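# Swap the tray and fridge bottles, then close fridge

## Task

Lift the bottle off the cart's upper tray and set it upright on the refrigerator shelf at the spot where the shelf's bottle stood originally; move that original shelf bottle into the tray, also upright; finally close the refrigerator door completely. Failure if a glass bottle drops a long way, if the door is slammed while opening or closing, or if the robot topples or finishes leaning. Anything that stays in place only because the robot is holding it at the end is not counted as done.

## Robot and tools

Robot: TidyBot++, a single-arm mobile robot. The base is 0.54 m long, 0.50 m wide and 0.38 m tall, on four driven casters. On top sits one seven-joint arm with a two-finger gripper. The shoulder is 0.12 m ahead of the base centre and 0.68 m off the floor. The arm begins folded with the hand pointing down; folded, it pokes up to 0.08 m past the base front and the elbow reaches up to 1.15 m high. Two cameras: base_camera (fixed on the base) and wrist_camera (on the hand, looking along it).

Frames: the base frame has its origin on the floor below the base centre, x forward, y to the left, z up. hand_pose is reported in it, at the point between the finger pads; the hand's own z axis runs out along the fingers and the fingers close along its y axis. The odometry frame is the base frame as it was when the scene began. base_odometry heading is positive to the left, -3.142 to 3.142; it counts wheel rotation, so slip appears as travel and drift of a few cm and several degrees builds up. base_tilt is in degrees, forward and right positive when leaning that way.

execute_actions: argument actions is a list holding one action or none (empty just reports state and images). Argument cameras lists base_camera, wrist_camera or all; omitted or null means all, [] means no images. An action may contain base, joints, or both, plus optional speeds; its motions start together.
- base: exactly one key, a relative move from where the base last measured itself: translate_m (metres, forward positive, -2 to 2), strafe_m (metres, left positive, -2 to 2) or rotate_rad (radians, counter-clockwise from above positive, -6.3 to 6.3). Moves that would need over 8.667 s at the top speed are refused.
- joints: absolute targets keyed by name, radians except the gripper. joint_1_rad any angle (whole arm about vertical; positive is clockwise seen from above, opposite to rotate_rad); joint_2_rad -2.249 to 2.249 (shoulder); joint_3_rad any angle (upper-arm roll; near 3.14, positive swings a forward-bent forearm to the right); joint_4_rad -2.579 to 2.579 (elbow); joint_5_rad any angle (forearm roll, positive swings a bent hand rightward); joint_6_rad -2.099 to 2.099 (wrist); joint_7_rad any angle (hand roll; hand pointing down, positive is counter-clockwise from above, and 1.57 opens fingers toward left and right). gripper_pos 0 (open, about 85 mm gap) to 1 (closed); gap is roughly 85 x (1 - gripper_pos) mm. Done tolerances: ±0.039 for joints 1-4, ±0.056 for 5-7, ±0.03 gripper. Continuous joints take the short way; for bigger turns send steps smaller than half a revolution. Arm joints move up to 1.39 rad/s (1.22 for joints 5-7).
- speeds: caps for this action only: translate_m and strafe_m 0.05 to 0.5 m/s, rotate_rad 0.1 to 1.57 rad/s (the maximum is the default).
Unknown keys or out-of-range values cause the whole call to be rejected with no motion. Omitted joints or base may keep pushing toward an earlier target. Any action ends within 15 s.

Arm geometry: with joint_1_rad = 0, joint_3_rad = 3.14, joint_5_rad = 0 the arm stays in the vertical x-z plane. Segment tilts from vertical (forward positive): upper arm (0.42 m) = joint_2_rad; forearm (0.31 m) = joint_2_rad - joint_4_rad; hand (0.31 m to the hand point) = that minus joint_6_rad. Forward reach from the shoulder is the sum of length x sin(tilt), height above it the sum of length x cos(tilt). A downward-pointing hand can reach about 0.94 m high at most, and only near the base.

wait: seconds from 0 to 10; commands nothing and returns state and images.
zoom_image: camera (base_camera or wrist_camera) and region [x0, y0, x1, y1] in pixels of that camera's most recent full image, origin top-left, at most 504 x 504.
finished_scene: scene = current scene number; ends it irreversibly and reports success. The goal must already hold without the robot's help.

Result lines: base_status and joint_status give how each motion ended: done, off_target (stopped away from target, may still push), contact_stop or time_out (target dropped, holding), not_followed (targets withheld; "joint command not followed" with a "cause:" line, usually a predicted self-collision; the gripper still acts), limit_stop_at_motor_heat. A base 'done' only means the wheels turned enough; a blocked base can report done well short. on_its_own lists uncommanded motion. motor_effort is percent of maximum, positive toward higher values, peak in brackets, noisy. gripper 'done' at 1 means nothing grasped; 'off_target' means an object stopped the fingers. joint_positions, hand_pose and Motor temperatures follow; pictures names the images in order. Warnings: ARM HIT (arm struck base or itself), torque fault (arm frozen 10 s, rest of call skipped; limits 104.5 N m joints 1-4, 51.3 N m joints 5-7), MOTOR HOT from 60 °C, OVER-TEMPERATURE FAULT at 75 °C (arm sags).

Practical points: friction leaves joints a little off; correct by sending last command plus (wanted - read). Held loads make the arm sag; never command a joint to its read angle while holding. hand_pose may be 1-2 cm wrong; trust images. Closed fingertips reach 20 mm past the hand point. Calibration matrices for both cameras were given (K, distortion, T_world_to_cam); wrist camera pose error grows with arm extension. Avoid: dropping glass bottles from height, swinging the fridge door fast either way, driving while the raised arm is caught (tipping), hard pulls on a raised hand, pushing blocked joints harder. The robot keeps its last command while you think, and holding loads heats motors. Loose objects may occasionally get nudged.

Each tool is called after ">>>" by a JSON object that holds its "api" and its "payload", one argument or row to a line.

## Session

>>> {"api": "execute_actions", "payload": {
  "actions": [
    {"joints":{"joint_6_rad":0.35}}
  ]
}}

>>> {"api": "execute_actions", "payload": {
  "actions": [
    {"joints":{"joint_1_rad":2.0}}
  ],
  "cameras": ["wrist_camera"]
}}

>>> {"api": "execute_actions", "payload": {
  "actions": [
    {"joints":{"joint_1_rad":-2.2}}
  ],
  "cameras": ["wrist_camera"]
}}

Scene clock: 1.50 s.
Motor temperatures (°C, as the motors report them): [30 33 24 32 35 39 39]
base_odometry: x=+0.000 y=+0.000 heading=+0.000 (m, m, rad; odometry frame)
base_tilt: forward=+0.3 right=+0.4 (deg)
base_status: not commanded
joint_positions: joint_1_rad=+0.027 joint_2_rad=-0.317 joint_3_rad=+3.122 joint_4_rad=-2.516 joint_5_rad=+0.053 joint_6_rad=+0.340 joint_7_rad=+1.539 gripper_pos=+0.000
joint_status: all done
motor_effort: joint_1_rad=-1(1) joint_2_rad=-7(7) joint_3_rad=+0(0) joint_4_rad=+19(19) joint_5_rad=+0(0) joint_6_rad=+9(8) joint_7_rad=-1(1) (%)
hand_pose: x=+0.5405 y=+0.0039 z=+0.8079 quat_wxyz=(+0.004, +0.802, +0.011, +0.598) (m; base frame)
pictures: base_camera, wrist_camera
camera_calibration (this result's frames):
wrist_camera: T_world_to_cam=[[0.0649265, -0.996864, 0.04524, -0.0638623], [-0.295196, -0.0624934, -0.953391, 0.986187], [0.953228, 0.0485457, -0.298328, -0.141215], [0, 0, 0, 1]] pos_world=[0.429875, 0.0048236, 0.900982]
Images, in order (width x height): base_camera 644x364, wrist_camera 644x476.

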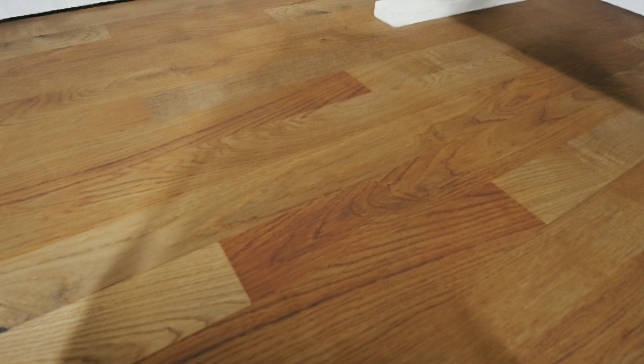

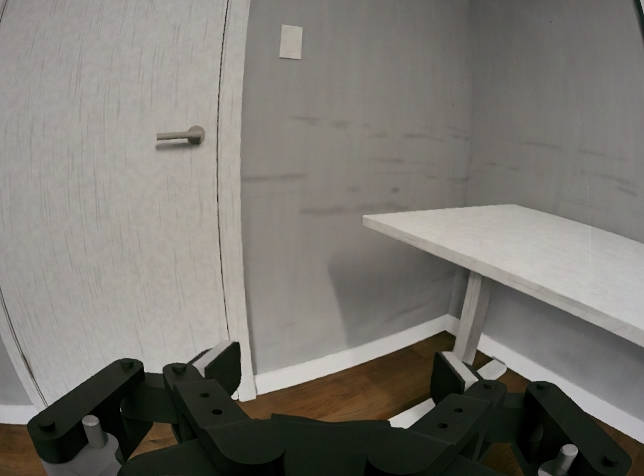

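Scene clock: 4.60 s.
Motor temperatures (°C, as the motors report them): [30 32 24 32 35 39 39]
base_odometry: x=+0.000 y=+0.000 heading=+0.000 (m, m, rad; odometry frame)
base_tilt: forward=+0.3 right=+0.4 (deg)
base_status: not commanded
joint_positions: joint_1_rad=+1.982 joint_2_rad=-0.317 joint_3_rad=+3.122 joint_4_rad=-2.516 joint_5_rad=+0.053 joint_6_rad=+0.340 joint_7_rad=+1.539 gripper_pos=+0.000
joint_status: all done
motor_effort: joint_1_rad=-1(2) joint_2_rad=-7(7) joint_3_rad=+1(1) joint_4_rad=+19(19) joint_5_rad=+0(0) joint_6_rad=+8(7) joint_7_rad=-1(1) (%)
hand_pose: x=-0.0351 y=-0.3923 z=+0.8079 quat_wxyz=(+0.497, +0.457, -0.658, +0.331) (m; base frame)
pictures: wrist_camera
camera_calibration (this result's frames):
wrist_camera: T_world_to_cam=[[-0.948756, 0.312755, 0.0452398, 0.0567661], [0.0524901, 0.297138, -0.953391, 0.944813], [-0.31162, -0.90216, -0.298328, 0.0093021], [0, 0, 0, 1]] pos_world=[0.00716265, -0.290102, 0.900982]
Images, in order (width x height): wrist_camera 644x476.

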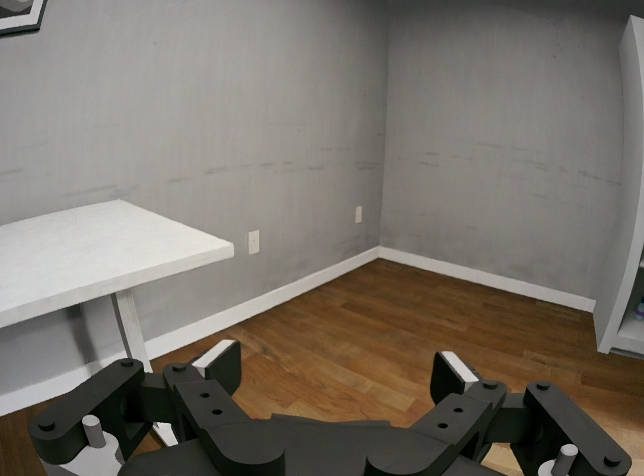

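Scene clock: 7.77 s.
Motor temperatures (°C, as the motors report them): [30 32 24 32 35 39 39]
base_odometry: x=+0.000 y=+0.000 heading=+0.000 (m, m, rad; odometry frame)
base_tilt: forward=+0.3 right=+0.4 (deg)
base_status: not commanded
joint_positions: joint_1_rad=+4.065 joint_2_rad=-0.317 joint_3_rad=+3.122 joint_4_rad=-2.516 joint_5_rad=+0.053 joint_6_rad=+0.340 joint_7_rad=+1.539 gripper_pos=+0.000
joint_status: all done
motor_effort: joint_1_rad=-1(2) joint_2_rad=-7(7) joint_3_rad=+0(1) joint_4_rad=+19(20) joint_5_rad=+0(1) joint_6_rad=+8(8) joint_7_rad=-1(1) (%)
hand_pose: x=-0.1474 y=+0.3266 z=+0.8079 quat_wxyz=(+0.537, -0.337, -0.727, -0.262) (m; base frame)
pictures: wrist_camera
camera_calibration (this result's frames):
wrist_camera: T_world_to_cam=[[0.737723, 0.673586, 0.0452395, -0.143925], [0.233246, -0.191423, -0.953391, 0.923302], [-0.633531, 0.71389, -0.298328, 0.0476097], [0, 0, 0, 1]] pos_world=[-0.0790178, 0.239699, 0.900982]
Images, in order (width x height): wrist_camera 644x476.

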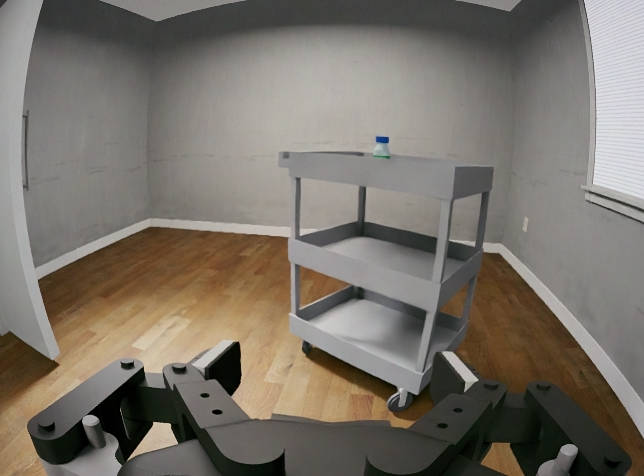

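>>> {"api": "execute_actions", "payload": {
  "actions": [
    {"base":{"rotate_rad":-2.5},"joints":{"joint_1_rad":-0.3,"joint_6_rad":0.15}}
  ],
  "cameras": []
}}

>>> {"api": "execute_actions", "payload": {
  "actions": [
    {"base":{"translate_m":0.75},"joints":{"joint_1_rad":0.35}}
  ]
}}

Scene clock: 18.43 s.
Motor temperatures (°C, as the motors report them): [30 32 24 32 35 39 39]
base_odometry: x=+0.000 y=+0.000 heading=-2.499 (m, m, rad; odometry frame)
base_tilt: forward=+0.2 right=+0.4 (deg)
base_status: done
joint_positions: joint_1_rad=+5.965 joint_2_rad=-0.317 joint_3_rad=+3.122 joint_4_rad=-2.516 joint_5_rad=+0.053 joint_6_rad=+0.182 joint_7_rad=+1.539 gripper_pos=+0.000
joint_status: all done
motor_effort: joint_1_rad=-1(3) joint_2_rad=-6(8) joint_3_rad=+0(1) joint_4_rad=+19(19) joint_5_rad=-1(0) joint_6_rad=+7(8) joint_7_rad=-1(1) (%)
hand_pose: x=+0.4986 y=+0.1378 z=+0.7622 quat_wxyz=(+0.085, -0.832, -0.154, -0.526) (m; base frame)
pictures: none
No camera images: the call's "cameras" was empty. Leave "cameras" out to get every camera's image.

Scene clock: 21.30 s.
Motor temperatures (°C, as the motors report them): [30 32 24 32 35 39 39]
base_odometry: x=-0.601 y=-0.448 heading=-2.500 (m, m, rad; odometry frame)
base_tilt: forward=+0.3 right=+0.4 (deg)
base_status: done
joint_positions: joint_1_rad=+6.614 joint_2_rad=-0.317 joint_3_rad=+3.122 joint_4_rad=-2.516 joint_5_rad=+0.053 joint_6_rad=+0.180 joint_7_rad=+1.539 gripper_pos=+0.000
joint_status: all done
motor_effort: joint_1_rad=-1(1) joint_2_rad=-7(9) joint_3_rad=+1(2) joint_4_rad=+19(19) joint_5_rad=-1(1) joint_6_rad=+8(8) joint_7_rad=-1(1) (%)
hand_pose: x=+0.5044 y=-0.1196 z=+0.7616 quat_wxyz=(-0.087, -0.838, +0.119, -0.525) (m; base frame)
pictures: base_camera, wrist_camera
camera_calibration (this result's frames):
wrist_camera: T_world_to_cam=[[-0.237587, -0.970603, 0.0385052, -0.0216865], [-0.441911, 0.0727017, -0.894108, 0.968735], [0.865024, -0.229444, -0.446193, 0.00917696], [0, 0, 0, 1]] pos_world=[0.415004, -0.0893721, 0.871083]
Images, in order (width x height): base_camera 644x364, wrist_camera 644x476.

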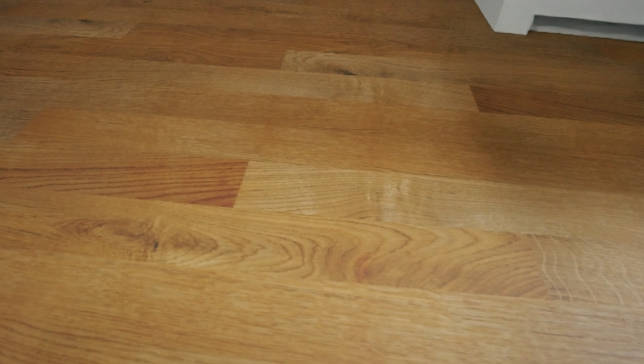

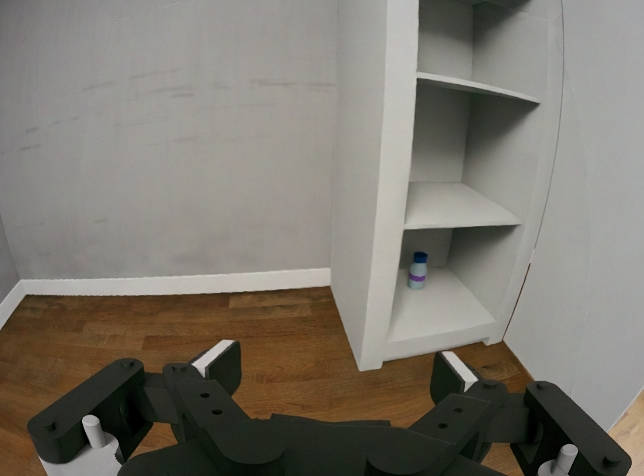

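>>> {"api": "execute_actions", "payload": {
  "actions": [
    {"base":{"strafe_m":-0.26},"joints":{"joint_1_rad":-0.5,"joint_2_rad":2.17,"joint_3_rad":3.14,"joint_4_rad":0.2,"joint_5_rad":0,"joint_6_rad":0.17,"joint_7_rad":1.57}}
  ],
  "cameras": []
}}

>>> {"api": "execute_actions", "payload": {
  "actions": [
    {"base":{"rotate_rad":-0.32},"joints":{"joint_1_rad":0.02}}
  ]
}}

Scene clock: 34.73 s.
Motor temperatures (°C, as the motors report them): [30 32 24 32 35 39 39]
base_odometry: x=-0.757 y=-0.240 heading=-2.500 (m, m, rad; odometry frame)
base_tilt: forward=+0.3 right=+0.4 (deg)
base_status: done
joint_positions: joint_1_rad=+5.800 joint_2_rad=+2.150 joint_3_rad=+3.124 joint_4_rad=+0.180 joint_5_rad=+0.022 joint_6_rad=+0.179 joint_7_rad=+1.539 gripper_pos=+0.000
joint_status: all done
motor_effort: joint_1_rad=-2(5) joint_2_rad=-55(63) joint_3_rad=+0(2) joint_4_rad=+21(21) joint_5_rad=+0(0) joint_6_rad=+8(9) joint_7_rad=-1(1) (%)
hand_pose: x=+0.9566 y=+0.4389 z=+0.2615 quat_wxyz=(+0.157, -0.760, -0.176, -0.605) (m; base frame)
pictures: none
No camera images: the call's "cameras" was empty. Leave "cameras" out to get every camera's image.

Scene clock: 36.47 s.
Motor temperatures (°C, as the motors report them): [30 32 24 32 35 39 39]
base_odometry: x=-0.757 y=-0.240 heading=-2.819 (m, m, rad; odometry frame)
base_tilt: forward=+0.3 right=+0.4 (deg)
base_status: done
joint_positions: joint_1_rad=+6.302 joint_2_rad=+2.150 joint_3_rad=+3.128 joint_4_rad=+0.186 joint_5_rad=+0.018 joint_6_rad=+0.179 joint_7_rad=+1.539 gripper_pos=+0.000
joint_status: all done
motor_effort: joint_1_rad=-1(14) joint_2_rad=-55(56) joint_3_rad=-1(2) joint_4_rad=+21(21) joint_5_rad=-1(0) joint_6_rad=+8(7) joint_7_rad=-1(1) (%)
hand_pose: x=+1.0655 y=-0.0176 z=+0.2648 quat_wxyz=(+0.002, -0.778, +0.018, -0.627) (m; base frame)
pictures: base_camera, wrist_camera
camera_calibration (this result's frames):
wrist_camera: T_world_to_cam=[[0.0236503, -0.999709, 0.00475133, -0.0400855], [-0.223925, -0.00992922, -0.974556, 0.552647], [0.974319, 0.0219846, -0.224095, -0.845283], [0, 0, 0, 1]] pos_world=[0.948275, -0.0160033, 0.349352]
Images, in order (width x height): base_camera 644x364, wrist_camera 644x476.

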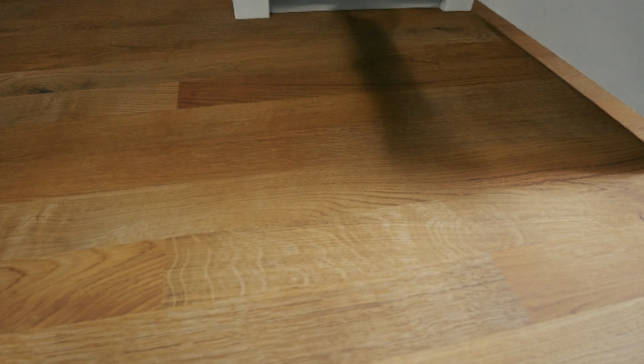

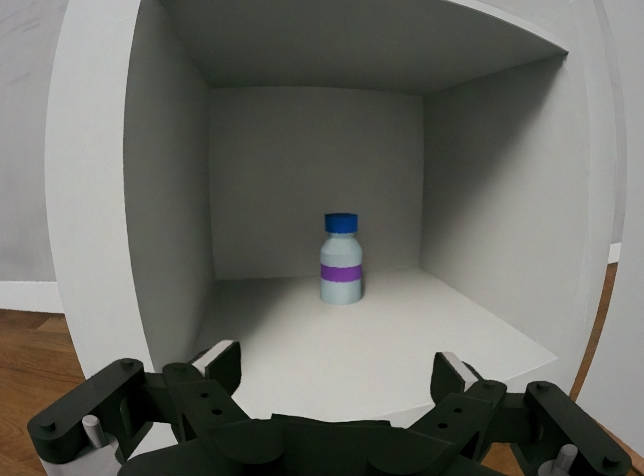

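>>> {"api": "execute_actions", "payload": {
  "actions": [
    {"base":{"translate_m":0.34},"joints":{"joint_6_rad":0.1},"speeds":{"translate_m":0.25}}
  ]
}}

Scene clock: 42.17 s.
Motor temperatures (°C, as the motors report them): [30 32 24 32 35 39 39]
base_odometry: x=-1.080 y=-0.347 heading=-2.820 (m, m, rad; odometry frame)
base_tilt: forward=+0.3 right=+0.4 (deg)
base_status: done
joint_positions: joint_1_rad=+6.302 joint_2_rad=+2.158 joint_3_rad=+3.128 joint_4_rad=+0.186 joint_5_rad=+0.018 joint_6_rad=+0.125 joint_7_rad=+1.539 gripper_pos=+0.000
joint_status: all done
motor_effort: joint_1_rad=-1(1) joint_2_rad=-54(59) joint_3_rad=+0(1) joint_4_rad=+21(23) joint_5_rad=+0(1) joint_6_rad=+8(9) joint_7_rad=-1(1) (%)
hand_pose: x=+1.0581 y=-0.0175 z=+0.2411 quat_wxyz=(+0.002, -0.797, +0.019, -0.603) (m; base frame)
pictures: base_camera, wrist_camera
camera_calibration (this result's frames):
wrist_camera: T_world_to_cam=[[0.0235798, -0.99972, 0.00212026, -0.0390339], [-0.28356, -0.00872186, -0.958915, 0.587252], [0.958665, 0.0220098, -0.283686, -0.81239], [0, 0, 0, 1]] pos_world=[0.946251, -0.0160205, 0.332744]
Images, in order (width x height): base_camera 644x364, wrist_camera 644x476.

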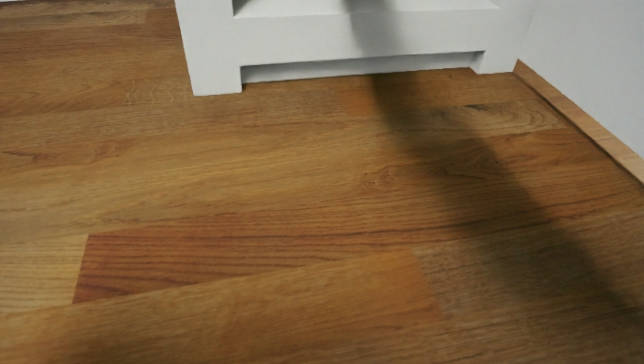

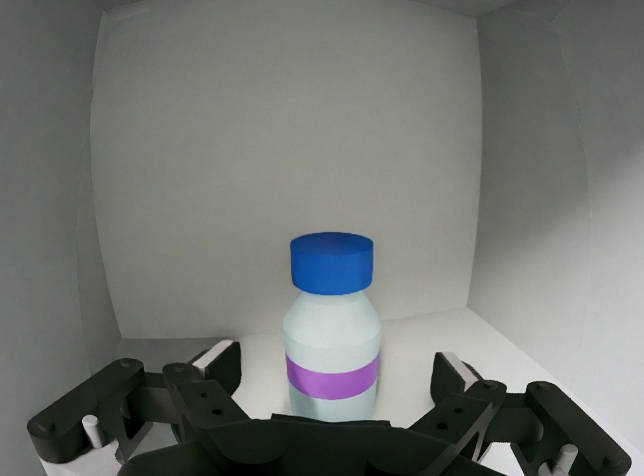

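>>> {"api": "execute_actions", "payload": {
  "actions": [
    {"base":{"translate_m":0.1},"joints":{"joint_6_rad":0.19},"speeds":{"translate_m":0.1}}
  ],
  "cameras": ["wrist_camera"]
}}

>>> {"api": "execute_actions", "payload": {
  "actions": [
    {"joints":{"gripper_pos":1}}
  ]
}}

Scene clock: 47.23 s.
Motor temperatures (°C, as the motors report them): [30 32 24 32 35 39 39]
base_odometry: x=-1.175 y=-0.379 heading=-2.821 (m, m, rad; odometry frame)
base_tilt: forward=+0.3 right=+0.4 (deg)
base_status: done
joint_positions: joint_1_rad=+6.302 joint_2_rad=+2.161 joint_3_rad=+3.128 joint_4_rad=+0.187 joint_5_rad=+0.018 joint_6_rad=+0.163 joint_7_rad=+1.539 gripper_pos=+0.000
joint_status: all done
motor_effort: joint_1_rad=-1(7) joint_2_rad=-55(58) joint_3_rad=+0(1) joint_4_rad=+21(22) joint_5_rad=+0(1) joint_6_rad=+8(9) joint_7_rad=-1(1) (%)
hand_pose: x=+1.0601 y=-0.0175 z=+0.2505 quat_wxyz=(+0.002, -0.786, +0.018, -0.617) (m; base frame)
pictures: wrist_camera
camera_calibration (this result's frames):
wrist_camera: T_world_to_cam=[[0.0236167, -0.999714, 0.00366077, -0.0395561], [-0.248983, -0.00942817, -0.968462, 0.562539], [0.96822, 0.0219604, -0.249135, -0.830458], [0, 0, 0, 1]] pos_world=[0.945063, -0.0160039, 0.338047]
Images, in order (width x height): wrist_camera 644x476.

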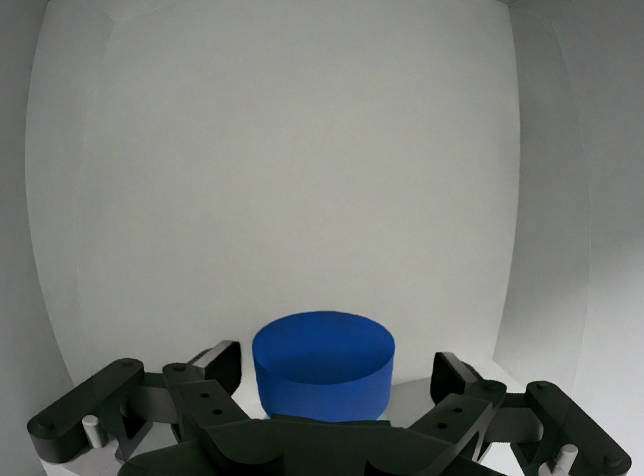

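Scene clock: 48.33 s.
Motor temperatures (°C, as the motors report them): [30 32 24 32 35 39 39]
base_odometry: x=-1.175 y=-0.379 heading=-2.821 (m, m, rad; odometry frame)
base_tilt: forward=+0.3 right=+0.4 (deg)
base_status: not commanded
joint_positions: joint_1_rad=+6.302 joint_2_rad=+2.161 joint_3_rad=+3.128 joint_4_rad=+0.187 joint_5_rad=+0.018 joint_6_rad=+0.164 joint_7_rad=+1.541 gripper_pos=+0.429
joint_status: gripper_pos off_target (ended at +0.429, target +1.000)
motor_effort: joint_1_rad=-1(3) joint_2_rad=-55(56) joint_3_rad=-1(1) joint_4_rad=+21(21) joint_5_rad=-1(1) joint_6_rad=+8(9) joint_7_rad=-2(2) (%)
hand_pose: x=+1.0602 y=-0.0175 z=+0.2510 quat_wxyz=(+0.001, -0.786, +0.018, -0.618) (m; base frame)
pictures: base_camera, wrist_camera
camera_calibration (this result's frames):
wrist_camera: T_world_to_cam=[[0.023935, -0.999701, 0.00495826, -0.040209], [-0.247816, -0.010738, -0.968748, 0.561843], [0.968511, 0.0219583, -0.247999, -0.831062], [0, 0, 0, 1]] pos_world=[0.945089, -0.0159152, 0.33838]
Images, in order (width x height): base_camera 644x364, wrist_camera 644x476.

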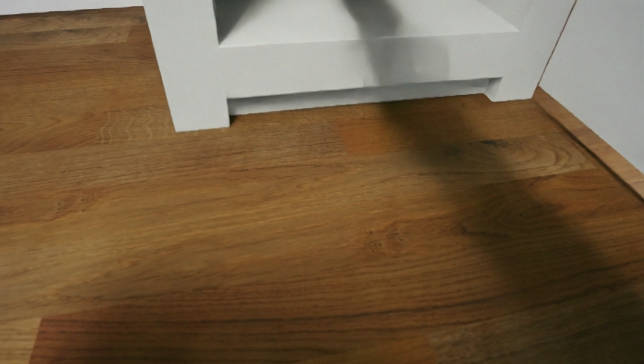

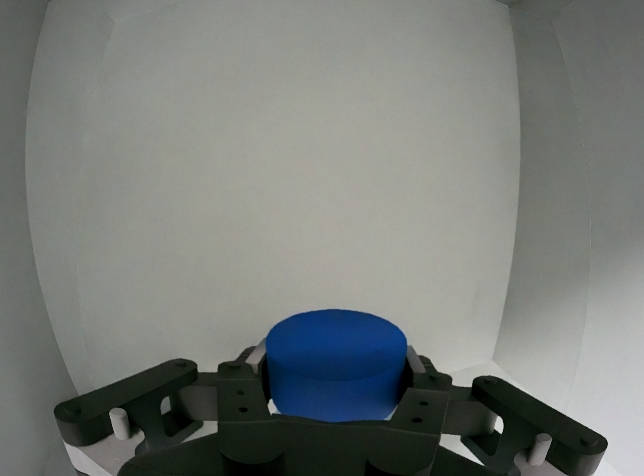

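>>> {"api": "execute_actions", "payload": {
  "actions": [
    {"joints":{"joint_2_rad":2.06}}
  ],
  "cameras": []
}}

>>> {"api": "execute_actions", "payload": {
  "actions": [
    {"base":{"translate_m":-0.5},"speeds":{"translate_m":0.35}}
  ],
  "cameras": []
}}

>>> {"api": "execute_actions", "payload": {
  "actions": [
    {"base":{"translate_m":-0.45},"joints":{"joint_1_rad":0,"joint_2_rad":0.28,"joint_4_rad":-0.9,"joint_6_rad":-0.6}}
  ],
  "cameras": []
}}

>>> {"api": "execute_actions", "payload": {
  "actions": [
    {"base":{"rotate_rad":-1.66},"speeds":{"rotate_rad":1.0}}
  ],
  "cameras": []
}}

>>> {"api": "execute_actions", "payload": {
  "actions": [
    {"base":{"translate_m":0.35},"speeds":{"translate_m":0.3}}
  ]
}}

Scene clock: 66.40 s.
Motor temperatures (°C, as the motors report them): [30 33 24 32 35 39 39]
base_odometry: x=-1.175 y=-0.379 heading=-2.821 (m, m, rad; odometry frame)
base_tilt: forward=+0.3 right=+0.4 (deg)
base_status: not commanded
joint_positions: joint_1_rad=+6.302 joint_2_rad=+2.119 joint_3_rad=+3.128 joint_4_rad=+0.180 joint_5_rad=+0.018 joint_6_rad=+0.164 joint_7_rad=+1.541 gripper_pos=+0.429
joint_status: joint_2_rad off_target (ended at +2.119, target +2.060)
motor_effort: joint_1_rad=-1(1) joint_2_rad=-63(65) joint_3_rad=+0(1) joint_4_rad=+25(27) joint_5_rad=+0(0) joint_6_rad=+12(13) joint_7_rad=-1(1) (%)
hand_pose: x=+1.0762 y=-0.0178 z=+0.2865 quat_wxyz=(+0.001, -0.775, +0.018, -0.631) (m; base frame)
pictures: none
No camera images: the call's "cameras" was empty. Leave "cameras" out to get every camera's image.

Scene clock: 68.97 s.
Motor temperatures (°C, as the motors report them): [30 33 24 32 35 40 39]
base_odometry: x=-0.700 y=-0.221 heading=-2.821 (m, m, rad; odometry frame)
base_tilt: forward=+0.3 right=+0.4 (deg)
base_status: done
joint_positions: joint_1_rad=+6.301 joint_2_rad=+2.113 joint_3_rad=+3.128 joint_4_rad=+0.180 joint_5_rad=+0.018 joint_6_rad=+0.164 joint_7_rad=+1.541 gripper_pos=+0.429
joint_status: not commanded
motor_effort: joint_1_rad=-1(7) joint_2_rad=-63(67) joint_3_rad=-1(2) joint_4_rad=+26(27) joint_5_rad=+0(1) joint_6_rad=+12(11) joint_7_rad=-1(1) (%)
hand_pose: x=+1.0786 y=-0.0174 z=+0.2924 quat_wxyz=(+0.002, -0.773, +0.017, -0.634) (m; base frame)
pictures: none
No camera images: the call's "cameras" was empty. Leave "cameras" out to get every camera's image.

Scene clock: 71.93 s.
Motor temperatures (°C, as the motors report them): [30 33 24 32 35 39 39]
base_odometry: x=-0.273 y=-0.080 heading=-2.821 (m, m, rad; odometry frame)
base_tilt: forward=+0.3 right=+0.4 (deg)
base_status: done
joint_positions: joint_1_rad=+6.301 joint_2_rad=+0.333 joint_3_rad=+3.128 joint_4_rad=-0.907 joint_5_rad=+0.018 joint_6_rad=-0.594 joint_7_rad=+1.541 gripper_pos=+0.429
joint_status: joint_2_rad off_target (ended at +0.333, target +0.280); the others done
motor_effort: joint_1_rad=-1(5) joint_2_rad=-41(74) joint_3_rad=+0(2) joint_4_rad=+26(28) joint_5_rad=+1(0) joint_6_rad=+11(12) joint_7_rad=-1(1) (%)
hand_pose: x=+0.8543 y=-0.0076 z=+1.1005 quat_wxyz=(+0.001, -0.794, +0.013, -0.608) (m; base frame)
pictures: none
No camera images: the call's "cameras" was empty. Leave "cameras" out to get every camera's image.

Scene clock: 74.73 s.
Motor temperatures (°C, as the motors report them): [30 33 24 32 35 39 39]
base_odometry: x=-0.273 y=-0.080 heading=+1.802 (m, m, rad; odometry frame)
base_tilt: forward=+0.3 right=+0.4 (deg)
base_status: done
joint_positions: joint_1_rad=+6.289 joint_2_rad=+0.333 joint_3_rad=+3.142 joint_4_rad=-0.908 joint_5_rad=+0.014 joint_6_rad=-0.594 joint_7_rad=+1.541 gripper_pos=+0.429
joint_status: not commanded
motor_effort: joint_1_rad=-1(6) joint_2_rad=-41(44) joint_3_rad=+0(4) joint_4_rad=+26(26) joint_5_rad=+0(1) joint_6_rad=+12(11) joint_7_rad=-1(1) (%)
hand_pose: x=+0.8545 y=-0.0055 z=+1.1001 quat_wxyz=(+0.001, -0.794, +0.012, -0.608) (m; base frame)
pictures: none
No camera images: the call's "cameras" was empty. Leave "cameras" out to get every camera's image.

Scene clock: 76.90 s.
Motor temperatures (°C, as the motors report them): [30 33 24 32 35 39 39]
base_odometry: x=-0.353 y=+0.261 heading=+1.801 (m, m, rad; odometry frame)
base_tilt: forward=+0.3 right=+0.4 (deg)
base_status: done
joint_positions: joint_1_rad=+6.289 joint_2_rad=+0.322 joint_3_rad=+3.142 joint_4_rad=-0.910 joint_5_rad=+0.014 joint_6_rad=-0.596 joint_7_rad=+1.541 gripper_pos=+0.429
joint_status: not commanded
motor_effort: joint_1_rad=-1(0) joint_2_rad=-41(46) joint_3_rad=+0(1) joint_4_rad=+26(27) joint_5_rad=-1(0) joint_6_rad=+11(12) joint_7_rad=-1(1) (%)
hand_pose: x=+0.8498 y=-0.0055 z=+1.1062 quat_wxyz=(+0.001, -0.792, +0.012, -0.611) (m; base frame)
pictures: base_camera, wrist_camera
camera_calibration (this result's frames):
wrist_camera: T_world_to_cam=[[0.0322843, -0.999406, 0.0120293, -0.0423443], [-0.265528, -0.0201793, -0.963892, 1.34794], [0.963562, 0.0279244, -0.266022, -0.391285], [0, 0, 0, 1]] pos_world=[0.736312, -0.00419216, 1.19569]
Images, in order (width x height): base_camera 644x364, wrist_camera 644x476.

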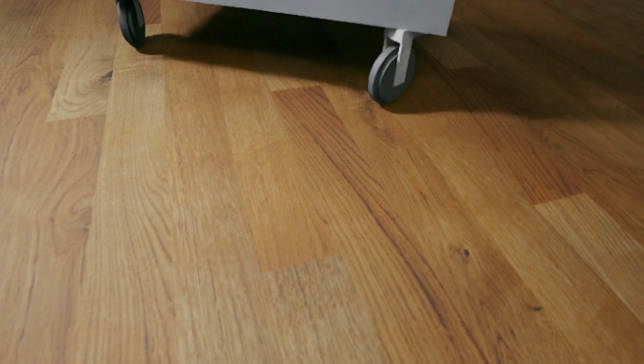

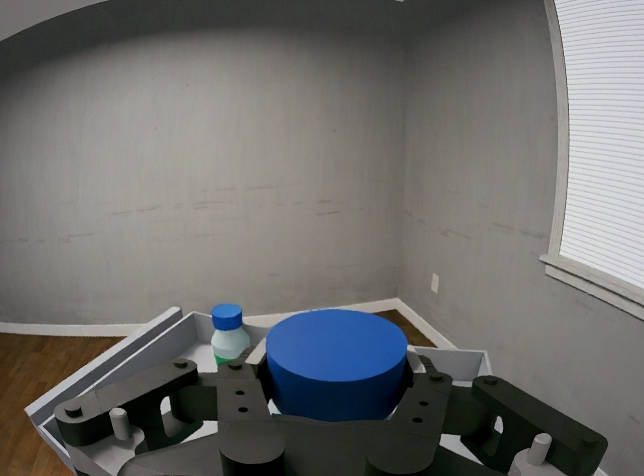

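>>> {"api": "execute_actions", "payload": {
  "actions": [
    {"base":{"translate_m":0.17},"speeds":{"translate_m":0.2}}
  ],
  "cameras": []
}}

>>> {"api": "execute_actions", "payload": {
  "actions": [
    {"joints":{"joint_4_rad":-1.38,"joint_6_rad":-0.05}}
  ],
  "cameras": ["wrist_camera"]
}}

Scene clock: 81.97 s.
Motor temperatures (°C, as the motors report them): [30 33 24 32 35 39 39]
base_odometry: x=-0.392 y=+0.427 heading=+1.801 (m, m, rad; odometry frame)
base_tilt: forward=+0.3 right=+0.4 (deg)
base_status: done
joint_positions: joint_1_rad=+6.289 joint_2_rad=+0.318 joint_3_rad=+3.142 joint_4_rad=-0.910 joint_5_rad=+0.014 joint_6_rad=-0.597 joint_7_rad=+1.541 gripper_pos=+0.429
joint_status: not commanded
motor_effort: joint_1_rad=-1(1) joint_2_rad=-40(44) joint_3_rad=+0(2) joint_4_rad=+26(27) joint_5_rad=+0(1) joint_6_rad=+11(12) joint_7_rad=-1(2) (%)
hand_pose: x=+0.8481 y=-0.0055 z=+1.1084 quat_wxyz=(+0.001, -0.791, +0.012, -0.612) (m; base frame)
pictures: none
No camera images: the call's "cameras" was empty. Leave "cameras" out to get every camera's image.

Scene clock: 83.63 s.
Motor temperatures (°C, as the motors report them): [30 34 24 32 35 40 39]
base_odometry: x=-0.392 y=+0.427 heading=+1.801 (m, m, rad; odometry frame)
base_tilt: forward=+0.3 right=+0.4 (deg)
base_status: not commanded
joint_positions: joint_1_rad=+6.289 joint_2_rad=+0.318 joint_3_rad=+3.142 joint_4_rad=-1.391 joint_5_rad=+0.014 joint_6_rad=-0.105 joint_7_rad=+1.541 gripper_pos=+0.429
joint_status: all done
motor_effort: joint_1_rad=-1(1) joint_2_rad=-42(43) joint_3_rad=+0(0) joint_4_rad=+27(28) joint_5_rad=+0(0) joint_6_rad=+12(12) joint_7_rad=-1(1) (%)
hand_pose: x=+0.8641 y=-0.0037 z=+0.9631 quat_wxyz=(+0.003, -0.788, +0.009, -0.616) (m; base frame)
pictures: wrist_camera
camera_calibration (this result's frames):
wrist_camera: T_world_to_cam=[[0.0386771, -0.999164, 0.0132687, -0.0459945], [-0.25194, -0.0226004, -0.967479, 1.20559], [0.96697, 0.0340764, -0.252604, -0.459019], [0, 0, 0, 1]] pos_world=[0.749373, -0.00306761, 1.05104]
Images, in order (width x height): wrist_camera 644x476.

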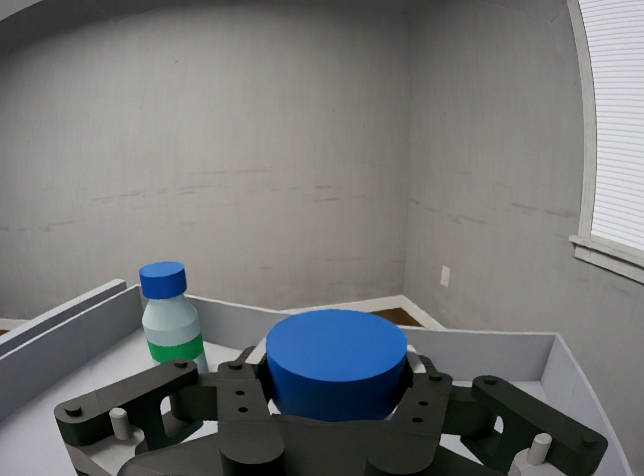

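>>> {"api": "execute_actions", "payload": {
  "actions": [
    {"joints":{"joint_4_rad":-1.48,"joint_6_rad":0.04}}
  ],
  "cameras": []
}}

>>> {"api": "execute_actions", "payload": {
  "actions": [
    {"joints":{"joint_4_rad":-1.57,"joint_6_rad":0.1}}
  ],
  "cameras": []
}}

Scene clock: 88.23 s.
Motor temperatures (°C, as the motors report them): [30 34 24 32 35 40 39]
base_odometry: x=-0.392 y=+0.427 heading=+1.801 (m, m, rad; odometry frame)
base_tilt: forward=+0.3 right=+0.4 (deg)
base_status: not commanded
joint_positions: joint_1_rad=+6.289 joint_2_rad=+0.318 joint_3_rad=+3.142 joint_4_rad=-1.495 joint_5_rad=+0.014 joint_6_rad=-0.015 joint_7_rad=+1.541 gripper_pos=+0.429
joint_status: all done
motor_effort: joint_1_rad=-1(1) joint_2_rad=-41(43) joint_3_rad=+0(0) joint_4_rad=+26(27) joint_5_rad=+0(0) joint_6_rad=+12(11) joint_7_rad=-1(1) (%)
hand_pose: x=+0.8567 y=-0.0033 z=+0.9264 quat_wxyz=(+0.003, -0.792, +0.009, -0.610) (m; base frame)
pictures: none
No camera images: the call's "cameras" was empty. Leave "cameras" out to get every camera's image.

Scene clock: 89.13 s.
Motor temperatures (°C, as the motors report them): [30 34 24 32 35 40 39]
base_odometry: x=-0.392 y=+0.427 heading=+1.801 (m, m, rad; odometry frame)
base_tilt: forward=+0.3 right=+0.4 (deg)
base_status: not commanded
joint_positions: joint_1_rad=+6.289 joint_2_rad=+0.311 joint_3_rad=+3.142 joint_4_rad=-1.558 joint_5_rad=+0.014 joint_6_rad=+0.064 joint_7_rad=+1.541 gripper_pos=+0.429
joint_status: all done
motor_effort: joint_1_rad=-1(0) joint_2_rad=-36(41) joint_3_rad=+0(0) joint_4_rad=+23(27) joint_5_rad=-1(0) joint_6_rad=+8(11) joint_7_rad=-1(1) (%)
hand_pose: x=+0.8511 y=-0.0029 z=+0.9179 quat_wxyz=(+0.003, -0.785, +0.009, -0.620) (m; base frame)
pictures: none
No camera images: the call's "cameras" was empty. Leave "cameras" out to get every camera's image.

>>> {"api": "execute_actions", "payload": {
  "actions": [
    {"joints":{"gripper_pos":0}}
  ],
  "cameras": []
}}

>>> {"api": "execute_actions", "payload": {
  "actions": [
    {"base":{"translate_m":-0.12},"speeds":{"translate_m":0.2}}
  ],
  "cameras": []
}}

>>> {"api": "execute_actions", "payload": {
  "actions": [
    {"base":{"strafe_m":0.2},"joints":{"joint_6_rad":0.0}}
  ],
  "cameras": []
}}

>>> {"api": "execute_actions", "payload": {
  "actions": [
    {"base":{"translate_m":0.22},"speeds":{"translate_m":0.2}}
  ],
  "cameras": ["wrist_camera"]
}}

Scene clock: 100.83 s.
Motor temperatures (°C, as the motors report them): [30 34 24 32 35 40 39]
base_odometry: x=-0.392 y=+0.427 heading=+1.801 (m, m, rad; odometry frame)
base_tilt: forward=+0.3 right=+0.4 (deg)
base_status: not commanded
joint_positions: joint_1_rad=+6.289 joint_2_rad=+0.305 joint_3_rad=+3.142 joint_4_rad=-1.558 joint_5_rad=+0.014 joint_6_rad=+0.068 joint_7_rad=+1.541 gripper_pos=+0.000
joint_status: all done
motor_effort: joint_1_rad=-1(1) joint_2_rad=-34(37) joint_3_rad=+0(0) joint_4_rad=+22(23) joint_5_rad=+0(1) joint_6_rad=+8(9) joint_7_rad=-1(1) (%)
hand_pose: x=+0.8499 y=-0.0029 z=+0.9239 quat_wxyz=(+0.003, -0.781, +0.009, -0.624) (m; base frame)
pictures: none
No camera images: the call's "cameras" was empty. Leave "cameras" out to get every camera's image.

Scene clock: 102.20 s.
Motor temperatures (°C, as the motors report them): [30 34 24 32 35 40 39]
base_odometry: x=-0.364 y=+0.310 heading=+1.801 (m, m, rad; odometry frame)
base_tilt: forward=+0.3 right=+0.4 (deg)
base_status: done
joint_positions: joint_1_rad=+6.289 joint_2_rad=+0.296 joint_3_rad=+3.142 joint_4_rad=-1.558 joint_5_rad=+0.014 joint_6_rad=+0.070 joint_7_rad=+1.541 gripper_pos=+0.000
joint_status: not commanded
motor_effort: joint_1_rad=-1(1) joint_2_rad=-34(38) joint_3_rad=+0(2) joint_4_rad=+22(23) joint_5_rad=+0(0) joint_6_rad=+8(9) joint_7_rad=-1(1) (%)
hand_pose: x=+0.8479 y=-0.0029 z=+0.9310 quat_wxyz=(+0.004, -0.778, +0.009, -0.628) (m; base frame)
pictures: none
No camera images: the call's "cameras" was empty. Leave "cameras" out to get every camera's image.

Scene clock: 103.83 s.
Motor temperatures (°C, as the motors report them): [30 34 24 32 35 40 39]
base_odometry: x=-0.559 y=+0.264 heading=+1.801 (m, m, rad; odometry frame)
base_tilt: forward=+0.3 right=+0.4 (deg)
base_status: done
joint_positions: joint_1_rad=+6.282 joint_2_rad=+0.296 joint_3_rad=+3.141 joint_4_rad=-1.559 joint_5_rad=+0.014 joint_6_rad=+0.025 joint_7_rad=+1.541 gripper_pos=+0.000
joint_status: all done
motor_effort: joint_1_rad=-1(5) joint_2_rad=-34(35) joint_3_rad=+0(3) joint_4_rad=+21(22) joint_5_rad=+1(0) joint_6_rad=+7(8) joint_7_rad=-1(1) (%)
hand_pose: x=+0.8444 y=+0.0022 z=+0.9167 quat_wxyz=(+0.006, -0.792, +0.006, -0.610) (m; base frame)
pictures: none
No camera images: the call's "cameras" was empty. Leave "cameras" out to get every camera's image.

Scene clock: 105.70 s.
Motor temperatures (°C, as the motors report them): [30 34 24 32 35 40 39]
base_odometry: x=-0.610 y=+0.479 heading=+1.802 (m, m, rad; odometry frame)
base_tilt: forward=+0.3 right=+0.4 (deg)
base_status: done
joint_positions: joint_1_rad=+6.282 joint_2_rad=+0.294 joint_3_rad=+3.141 joint_4_rad=-1.559 joint_5_rad=+0.014 joint_6_rad=+0.025 joint_7_rad=+1.541 gripper_pos=+0.000
joint_status: not commanded
motor_effort: joint_1_rad=-1(2) joint_2_rad=-34(37) joint_3_rad=+0(0) joint_4_rad=+21(22) joint_5_rad=+0(0) joint_6_rad=+8(8) joint_7_rad=-1(1) (%)
hand_pose: x=+0.8439 y=+0.0022 z=+0.9178 quat_wxyz=(+0.006, -0.792, +0.006, -0.611) (m; base frame)
pictures: wrist_camera
camera_calibration (this result's frames):
wrist_camera: T_world_to_cam=[[0.0478926, -0.998781, 0.011974, -0.045307], [-0.265088, -0.0242673, -0.963919, 1.1646], [0.963034, 0.0429904, -0.265927, -0.435632], [0, 0, 0, 1]] pos_world=[0.73042, 0.00173802, 1.00728]
Images, in order (width x height): wrist_camera 644x476.

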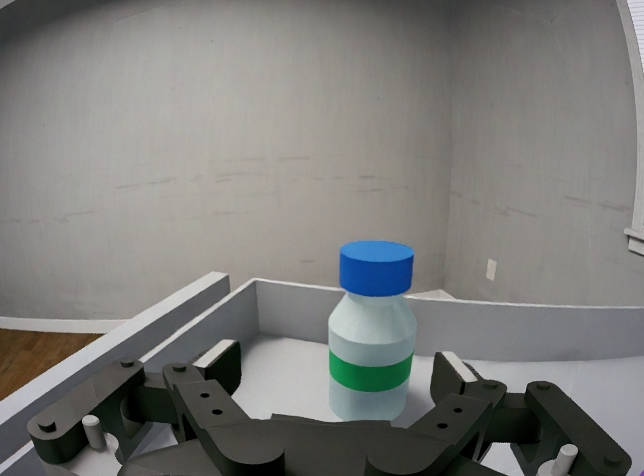

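>>> {"api": "execute_actions", "payload": {
  "actions": [
    {"base":{"strafe_m":-0.02}}
  ],
  "cameras": []
}}

>>> {"api": "execute_actions", "payload": {
  "actions": [
    {"base":{"translate_m":0.13},"speeds":{"translate_m":0.12}}
  ],
  "cameras": ["wrist_camera"]
}}

Scene clock: 111.57 s.
Motor temperatures (°C, as the motors report them): [30 34 24 32 35 40 39]
base_odometry: x=-0.590 y=+0.483 heading=+1.802 (m, m, rad; odometry frame)
base_tilt: forward=+0.3 right=+0.4 (deg)
base_status: done
joint_positions: joint_1_rad=+6.286 joint_2_rad=+0.294 joint_3_rad=+3.141 joint_4_rad=-1.559 joint_5_rad=+0.014 joint_6_rad=+0.025 joint_7_rad=+1.541 gripper_pos=+0.000
joint_status: not commanded
motor_effort: joint_1_rad=-1(2) joint_2_rad=-34(37) joint_3_rad=+0(3) joint_4_rad=+22(22) joint_5_rad=+0(0) joint_6_rad=+7(9) joint_7_rad=-1(1) (%)
hand_pose: x=+0.8439 y=-0.0002 z=+0.9178 quat_wxyz=(+0.005, -0.792, +0.007, -0.611) (m; base frame)
pictures: none
No camera images: the call's "cameras" was empty. Leave "cameras" out to get every camera's image.

Scene clock: 113.27 s.
Motor temperatures (°C, as the motors report them): [30 34 24 32 35 40 39]
base_odometry: x=-0.620 y=+0.610 heading=+1.802 (m, m, rad; odometry frame)
base_tilt: forward=+0.3 right=+0.4 (deg)
base_status: done
joint_positions: joint_1_rad=+6.286 joint_2_rad=+0.292 joint_3_rad=+3.141 joint_4_rad=-1.559 joint_5_rad=+0.014 joint_6_rad=+0.025 joint_7_rad=+1.541 gripper_pos=+0.000
joint_status: not commanded
motor_effort: joint_1_rad=-1(2) joint_2_rad=-34(37) joint_3_rad=+0(2) joint_4_rad=+22(23) joint_5_rad=+0(0) joint_6_rad=+8(8) joint_7_rad=-1(1) (%)
hand_pose: x=+0.8434 y=-0.0002 z=+0.9191 quat_wxyz=(+0.005, -0.791, +0.007, -0.611) (m; base frame)
pictures: wrist_camera
camera_calibration (this result's frames):
wrist_camera: T_world_to_cam=[[0.044633, -0.99893, 0.0121045, -0.0450013], [-0.263541, -0.0234608, -0.964363, 1.16476], [0.963615, 0.0398524, -0.264306, -0.436633], [0, 0, 0, 1]] pos_world=[0.729717, -0.000225984, 1.0084]
Images, in order (width x height): wrist_camera 644x476.

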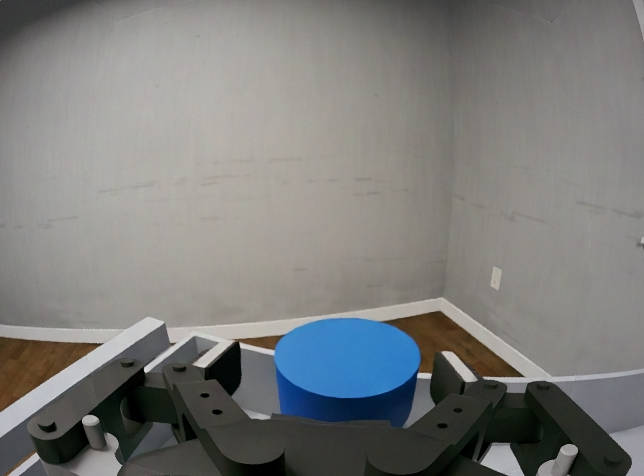

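>>> {"api": "execute_actions", "payload": {
  "actions": [
    {"joints":{"gripper_pos":1}}
  ],
  "cameras": []
}}

>>> {"api": "execute_actions", "payload": {
  "actions": [
    {"joints":{"joint_4_rad":-0.88,"joint_6_rad":-0.6}}
  ],
  "cameras": []
}}

>>> {"api": "execute_actions", "payload": {
  "actions": [
    {"base":{"translate_m":-0.765}}
  ],
  "cameras": ["wrist_camera"]
}}

>>> {"api": "execute_actions", "payload": {
  "actions": [
    {"base":{"rotate_rad":1.66},"speeds":{"rotate_rad":1.0}}
  ],
  "cameras": []
}}

>>> {"api": "execute_actions", "payload": {
  "actions": [
    {"joints":{"joint_1_rad":0.02,"joint_2_rad":2.07,"joint_4_rad":0.23,"joint_6_rad":0.19}}
  ],
  "cameras": []
}}

>>> {"api": "execute_actions", "payload": {
  "actions": [
    {"base":{"translate_m":0.33},"speeds":{"translate_m":0.3}}
  ]
}}

Scene clock: 128.63 s.
Motor temperatures (°C, as the motors report them): [30 34 24 32 35 40 39]
base_odometry: x=-0.620 y=+0.610 heading=+1.802 (m, m, rad; odometry frame)
base_tilt: forward=+0.3 right=+0.4 (deg)
base_status: not commanded
joint_positions: joint_1_rad=+6.286 joint_2_rad=+0.292 joint_3_rad=+3.141 joint_4_rad=-1.559 joint_5_rad=+0.014 joint_6_rad=+0.025 joint_7_rad=+1.541 gripper_pos=+0.425
joint_status: gripper_pos off_target (ended at +0.425, target +1.000)
motor_effort: joint_1_rad=-1(4) joint_2_rad=-32(34) joint_3_rad=+0(3) joint_4_rad=+21(22) joint_5_rad=+0(0) joint_6_rad=+7(9) joint_7_rad=-1(1) (%)
hand_pose: x=+0.8434 y=-0.0002 z=+0.9191 quat_wxyz=(+0.005, -0.791, +0.007, -0.611) (m; base frame)
pictures: none
No camera images: the call's "cameras" was empty. Leave "cameras" out to get every camera's image.

Scene clock: 130.57 s.
Motor temperatures (°C, as the motors report them): [30 34 24 32 35 40 39]
base_odometry: x=-0.620 y=+0.610 heading=+1.802 (m, m, rad; odometry frame)
base_tilt: forward=+0.3 right=+0.4 (deg)
base_status: not commanded
joint_positions: joint_1_rad=+6.286 joint_2_rad=+0.305 joint_3_rad=+3.141 joint_4_rad=-0.921 joint_5_rad=+0.014 joint_6_rad=-0.592 joint_7_rad=+1.541 gripper_pos=+0.425
joint_status: joint_4_rad off_target (ended at -0.921, target -0.880); the others done
motor_effort: joint_1_rad=-1(1) joint_2_rad=-39(44) joint_3_rad=+0(0) joint_4_rad=+26(29) joint_5_rad=+0(0) joint_6_rad=+11(13) joint_7_rad=-1(1) (%)
hand_pose: x=+0.8430 y=-0.0026 z=+1.1132 quat_wxyz=(+0.002, -0.789, +0.011, -0.614) (m; base frame)
pictures: none
No camera images: the call's "cameras" was empty. Leave "cameras" out to get every camera's image.

Scene clock: 133.60 s.
Motor temperatures (°C, as the motors report them): [30 34 24 32 35 40 39]
base_odometry: x=-0.445 y=-0.135 heading=+1.802 (m, m, rad; odometry frame)
base_tilt: forward=+0.3 right=+0.4 (deg)
base_status: done
joint_positions: joint_1_rad=+6.285 joint_2_rad=+0.310 joint_3_rad=+3.141 joint_4_rad=-0.920 joint_5_rad=+0.013 joint_6_rad=-0.598 joint_7_rad=+1.541 gripper_pos=+0.425
joint_status: not commanded
motor_effort: joint_1_rad=-1(4) joint_2_rad=-41(45) joint_3_rad=+0(4) joint_4_rad=+26(27) joint_5_rad=+0(1) joint_6_rad=+10(12) joint_7_rad=-1(1) (%)
hand_pose: x=+0.8446 y=-0.0018 z=+1.1087 quat_wxyz=(+0.003, -0.792, +0.010, -0.611) (m; base frame)
pictures: wrist_camera
camera_calibration (this result's frames):
wrist_camera: T_world_to_cam=[[0.037682, -0.999231, 0.0108507, -0.0417188], [-0.264827, -0.0204559, -0.964079, 1.34869], [0.963559, 0.0334548, -0.265395, -0.386408], [0, 0, 0, 1]] pos_world=[0.731069, -0.00117079, 1.19814]
Images, in order (width x height): wrist_camera 644x476.

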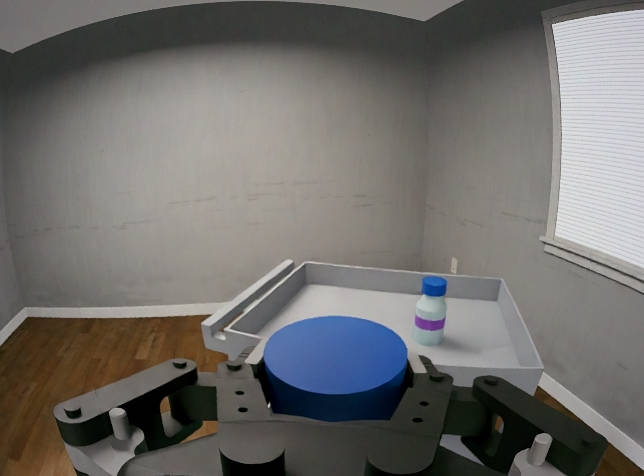

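Scene clock: 136.40 s.
Motor temperatures (°C, as the motors report them): [30 34 24 32 35 40 39]
base_odometry: x=-0.445 y=-0.135 heading=-2.822 (m, m, rad; odometry frame)
base_tilt: forward=+0.3 right=+0.4 (deg)
base_status: done
joint_positions: joint_1_rad=+6.278 joint_2_rad=+0.310 joint_3_rad=+3.137 joint_4_rad=-0.920 joint_5_rad=+0.013 joint_6_rad=-0.598 joint_7_rad=+1.541 gripper_pos=+0.425
joint_status: not commanded
motor_effort: joint_1_rad=-2(6) joint_2_rad=-40(43) joint_3_rad=+0(3) joint_4_rad=+26(26) joint_5_rad=-1(2) joint_6_rad=+11(12) joint_7_rad=-1(1) (%)
hand_pose: x=+0.8446 y=+0.0053 z=+1.1087 quat_wxyz=(+0.007, -0.792, +0.007, -0.611) (m; base frame)
pictures: none
No camera images: the call's "cameras" was empty. Leave "cameras" out to get every camera's image.

Scene clock: 139.40 s.
Motor temperatures (°C, as the motors report them): [30 34 24 32 35 40 39]
base_odometry: x=-0.445 y=-0.135 heading=-2.822 (m, m, rad; odometry frame)
base_tilt: forward=+0.3 right=+0.4 (deg)
base_status: not commanded
joint_positions: joint_1_rad=+6.282 joint_2_rad=+2.090 joint_3_rad=+3.137 joint_4_rad=+0.185 joint_5_rad=+0.013 joint_6_rad=+0.135 joint_7_rad=+1.541 gripper_pos=+0.425
joint_status: joint_4_rad off_target (ended at +0.185, target +0.230); the others done
motor_effort: joint_1_rad=-1(0) joint_2_rad=-65(77) joint_3_rad=-1(1) joint_4_rad=+26(29) joint_5_rad=+0(0) joint_6_rad=+12(13) joint_7_rad=-1(2) (%)
hand_pose: x=+1.0865 y=+0.0025 z=+0.3085 quat_wxyz=(+0.007, -0.774, +0.008, -0.633) (m; base frame)
pictures: none
No camera images: the call's "cameras" was empty. Leave "cameras" out to get every camera's image.

Scene clock: 141.47 s.
Motor temperatures (°C, as the motors report them): [30 34 24 32 35 40 39]
base_odometry: x=-0.758 y=-0.239 heading=-2.821 (m, m, rad; odometry frame)
base_tilt: forward=+0.3 right=+0.4 (deg)
base_status: done
joint_positions: joint_1_rad=+6.286 joint_2_rad=+2.095 joint_3_rad=+3.137 joint_4_rad=+0.187 joint_5_rad=+0.013 joint_6_rad=+0.135 joint_7_rad=+1.541 gripper_pos=+0.425
joint_status: not commanded
motor_effort: joint_1_rad=-1(3) joint_2_rad=-65(67) joint_3_rad=-1(1) joint_4_rad=+26(27) joint_5_rad=+0(1) joint_6_rad=+12(11) joint_7_rad=-1(1) (%)
hand_pose: x=+1.0848 y=-0.0012 z=+0.3045 quat_wxyz=(+0.006, -0.775, +0.009, -0.632) (m; base frame)
pictures: base_camera, wrist_camera
camera_calibration (this result's frames):
wrist_camera: T_world_to_cam=[[0.0426429, -0.999044, 0.00957805, -0.0464182], [-0.212171, -0.0184235, -0.977059, 0.58376], [0.976302, 0.0396325, -0.212754, -0.86111], [0, 0, 0, 1]] pos_world=[0.96654, -0.00149099, 0.387608]
Images, in order (width x height): base_camera 644x364, wrist_camera 644x476.

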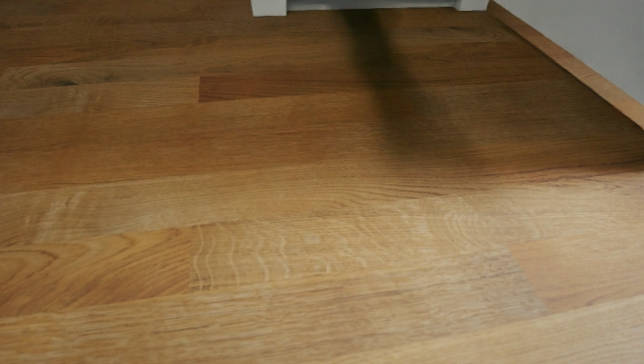

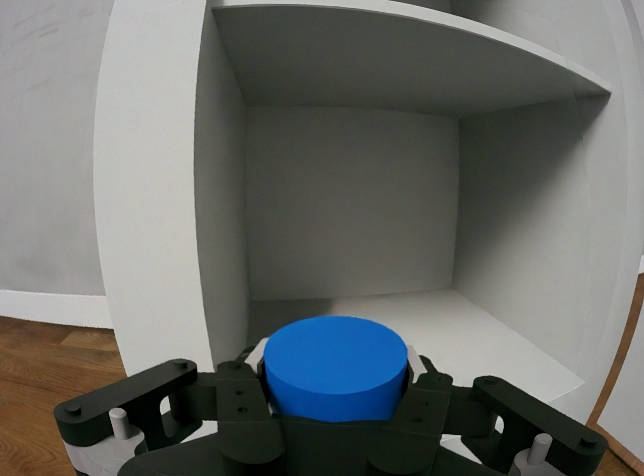

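>>> {"api": "execute_actions", "payload": {
  "actions": [
    {"base":{"strafe_m":-0.055}}
  ],
  "cameras": []
}}

>>> {"api": "execute_actions", "payload": {
  "actions": [
    {"base":{"translate_m":0.45},"speeds":{"translate_m":0.2}}
  ]
}}

Scene clock: 147.97 s.
Motor temperatures (°C, as the motors report them): [30 34 24 32 35 40 39]
base_odometry: x=-0.775 y=-0.187 heading=-2.821 (m, m, rad; odometry frame)
base_tilt: forward=+0.3 right=+0.4 (deg)
base_status: done
joint_positions: joint_1_rad=+6.308 joint_2_rad=+2.095 joint_3_rad=+3.137 joint_4_rad=+0.187 joint_5_rad=+0.013 joint_6_rad=+0.135 joint_7_rad=+1.541 gripper_pos=+0.425
joint_status: not commanded
motor_effort: joint_1_rad=+0(5) joint_2_rad=-65(65) joint_3_rad=-1(1) joint_4_rad=+26(26) joint_5_rad=+0(0) joint_6_rad=+11(12) joint_7_rad=-1(1) (%)
hand_pose: x=+1.0845 y=-0.0231 z=+0.3045 quat_wxyz=(-0.001, -0.775, +0.018, -0.632) (m; base frame)
pictures: none
No camera images: the call's "cameras" was empty. Leave "cameras" out to get every camera's image.

Scene clock: 151.00 s.
Motor temperatures (°C, as the motors report them): [30 34 24 32 35 40 39]
base_odometry: x=-1.203 y=-0.328 heading=-2.821 (m, m, rad; odometry frame)
base_tilt: forward=+0.3 right=+0.4 (deg)
base_status: done
joint_positions: joint_1_rad=+6.308 joint_2_rad=+2.098 joint_3_rad=+3.137 joint_4_rad=+0.188 joint_5_rad=+0.013 joint_6_rad=+0.135 joint_7_rad=+1.541 gripper_pos=+0.425
joint_status: not commanded
motor_effort: joint_1_rad=-2(1) joint_2_rad=-66(67) joint_3_rad=-1(1) joint_4_rad=+27(28) joint_5_rad=-1(0) joint_6_rad=+12(13) joint_7_rad=-1(1) (%)
hand_pose: x=+1.0837 y=-0.0231 z=+0.3025 quat_wxyz=(-0.001, -0.775, +0.018, -0.631) (m; base frame)
pictures: base_camera, wrist_camera
camera_calibration (this result's frames):
wrist_camera: T_world_to_cam=[[0.0199725, -0.999755, 0.00951282, -0.0436596], [-0.213963, -0.0135683, -0.976748, 0.58319], [0.976638, 0.0174727, -0.214182, -0.860018], [0, 0, 0, 1]] pos_world=[0.965579, -0.0207091, 0.385844]
Images, in order (width x height): base_camera 644x364, wrist_camera 644x476.

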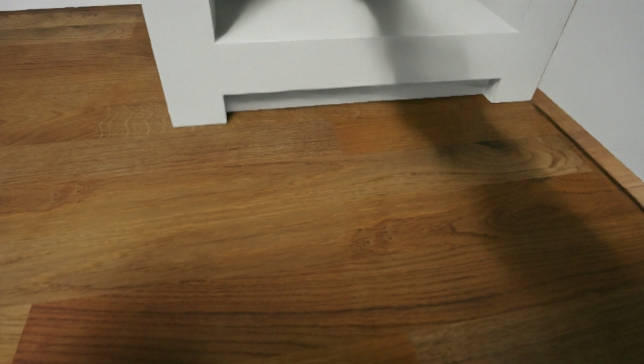

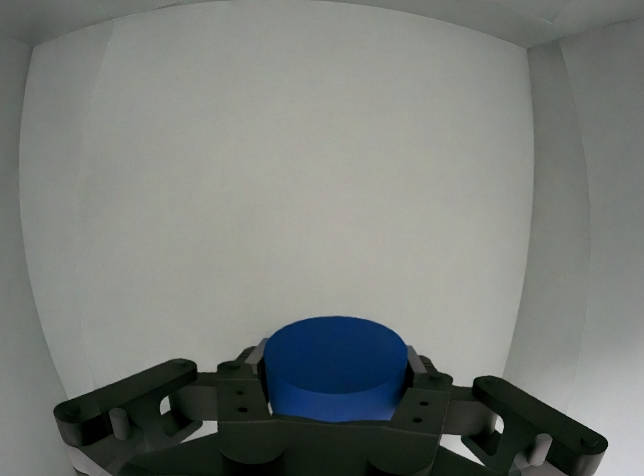

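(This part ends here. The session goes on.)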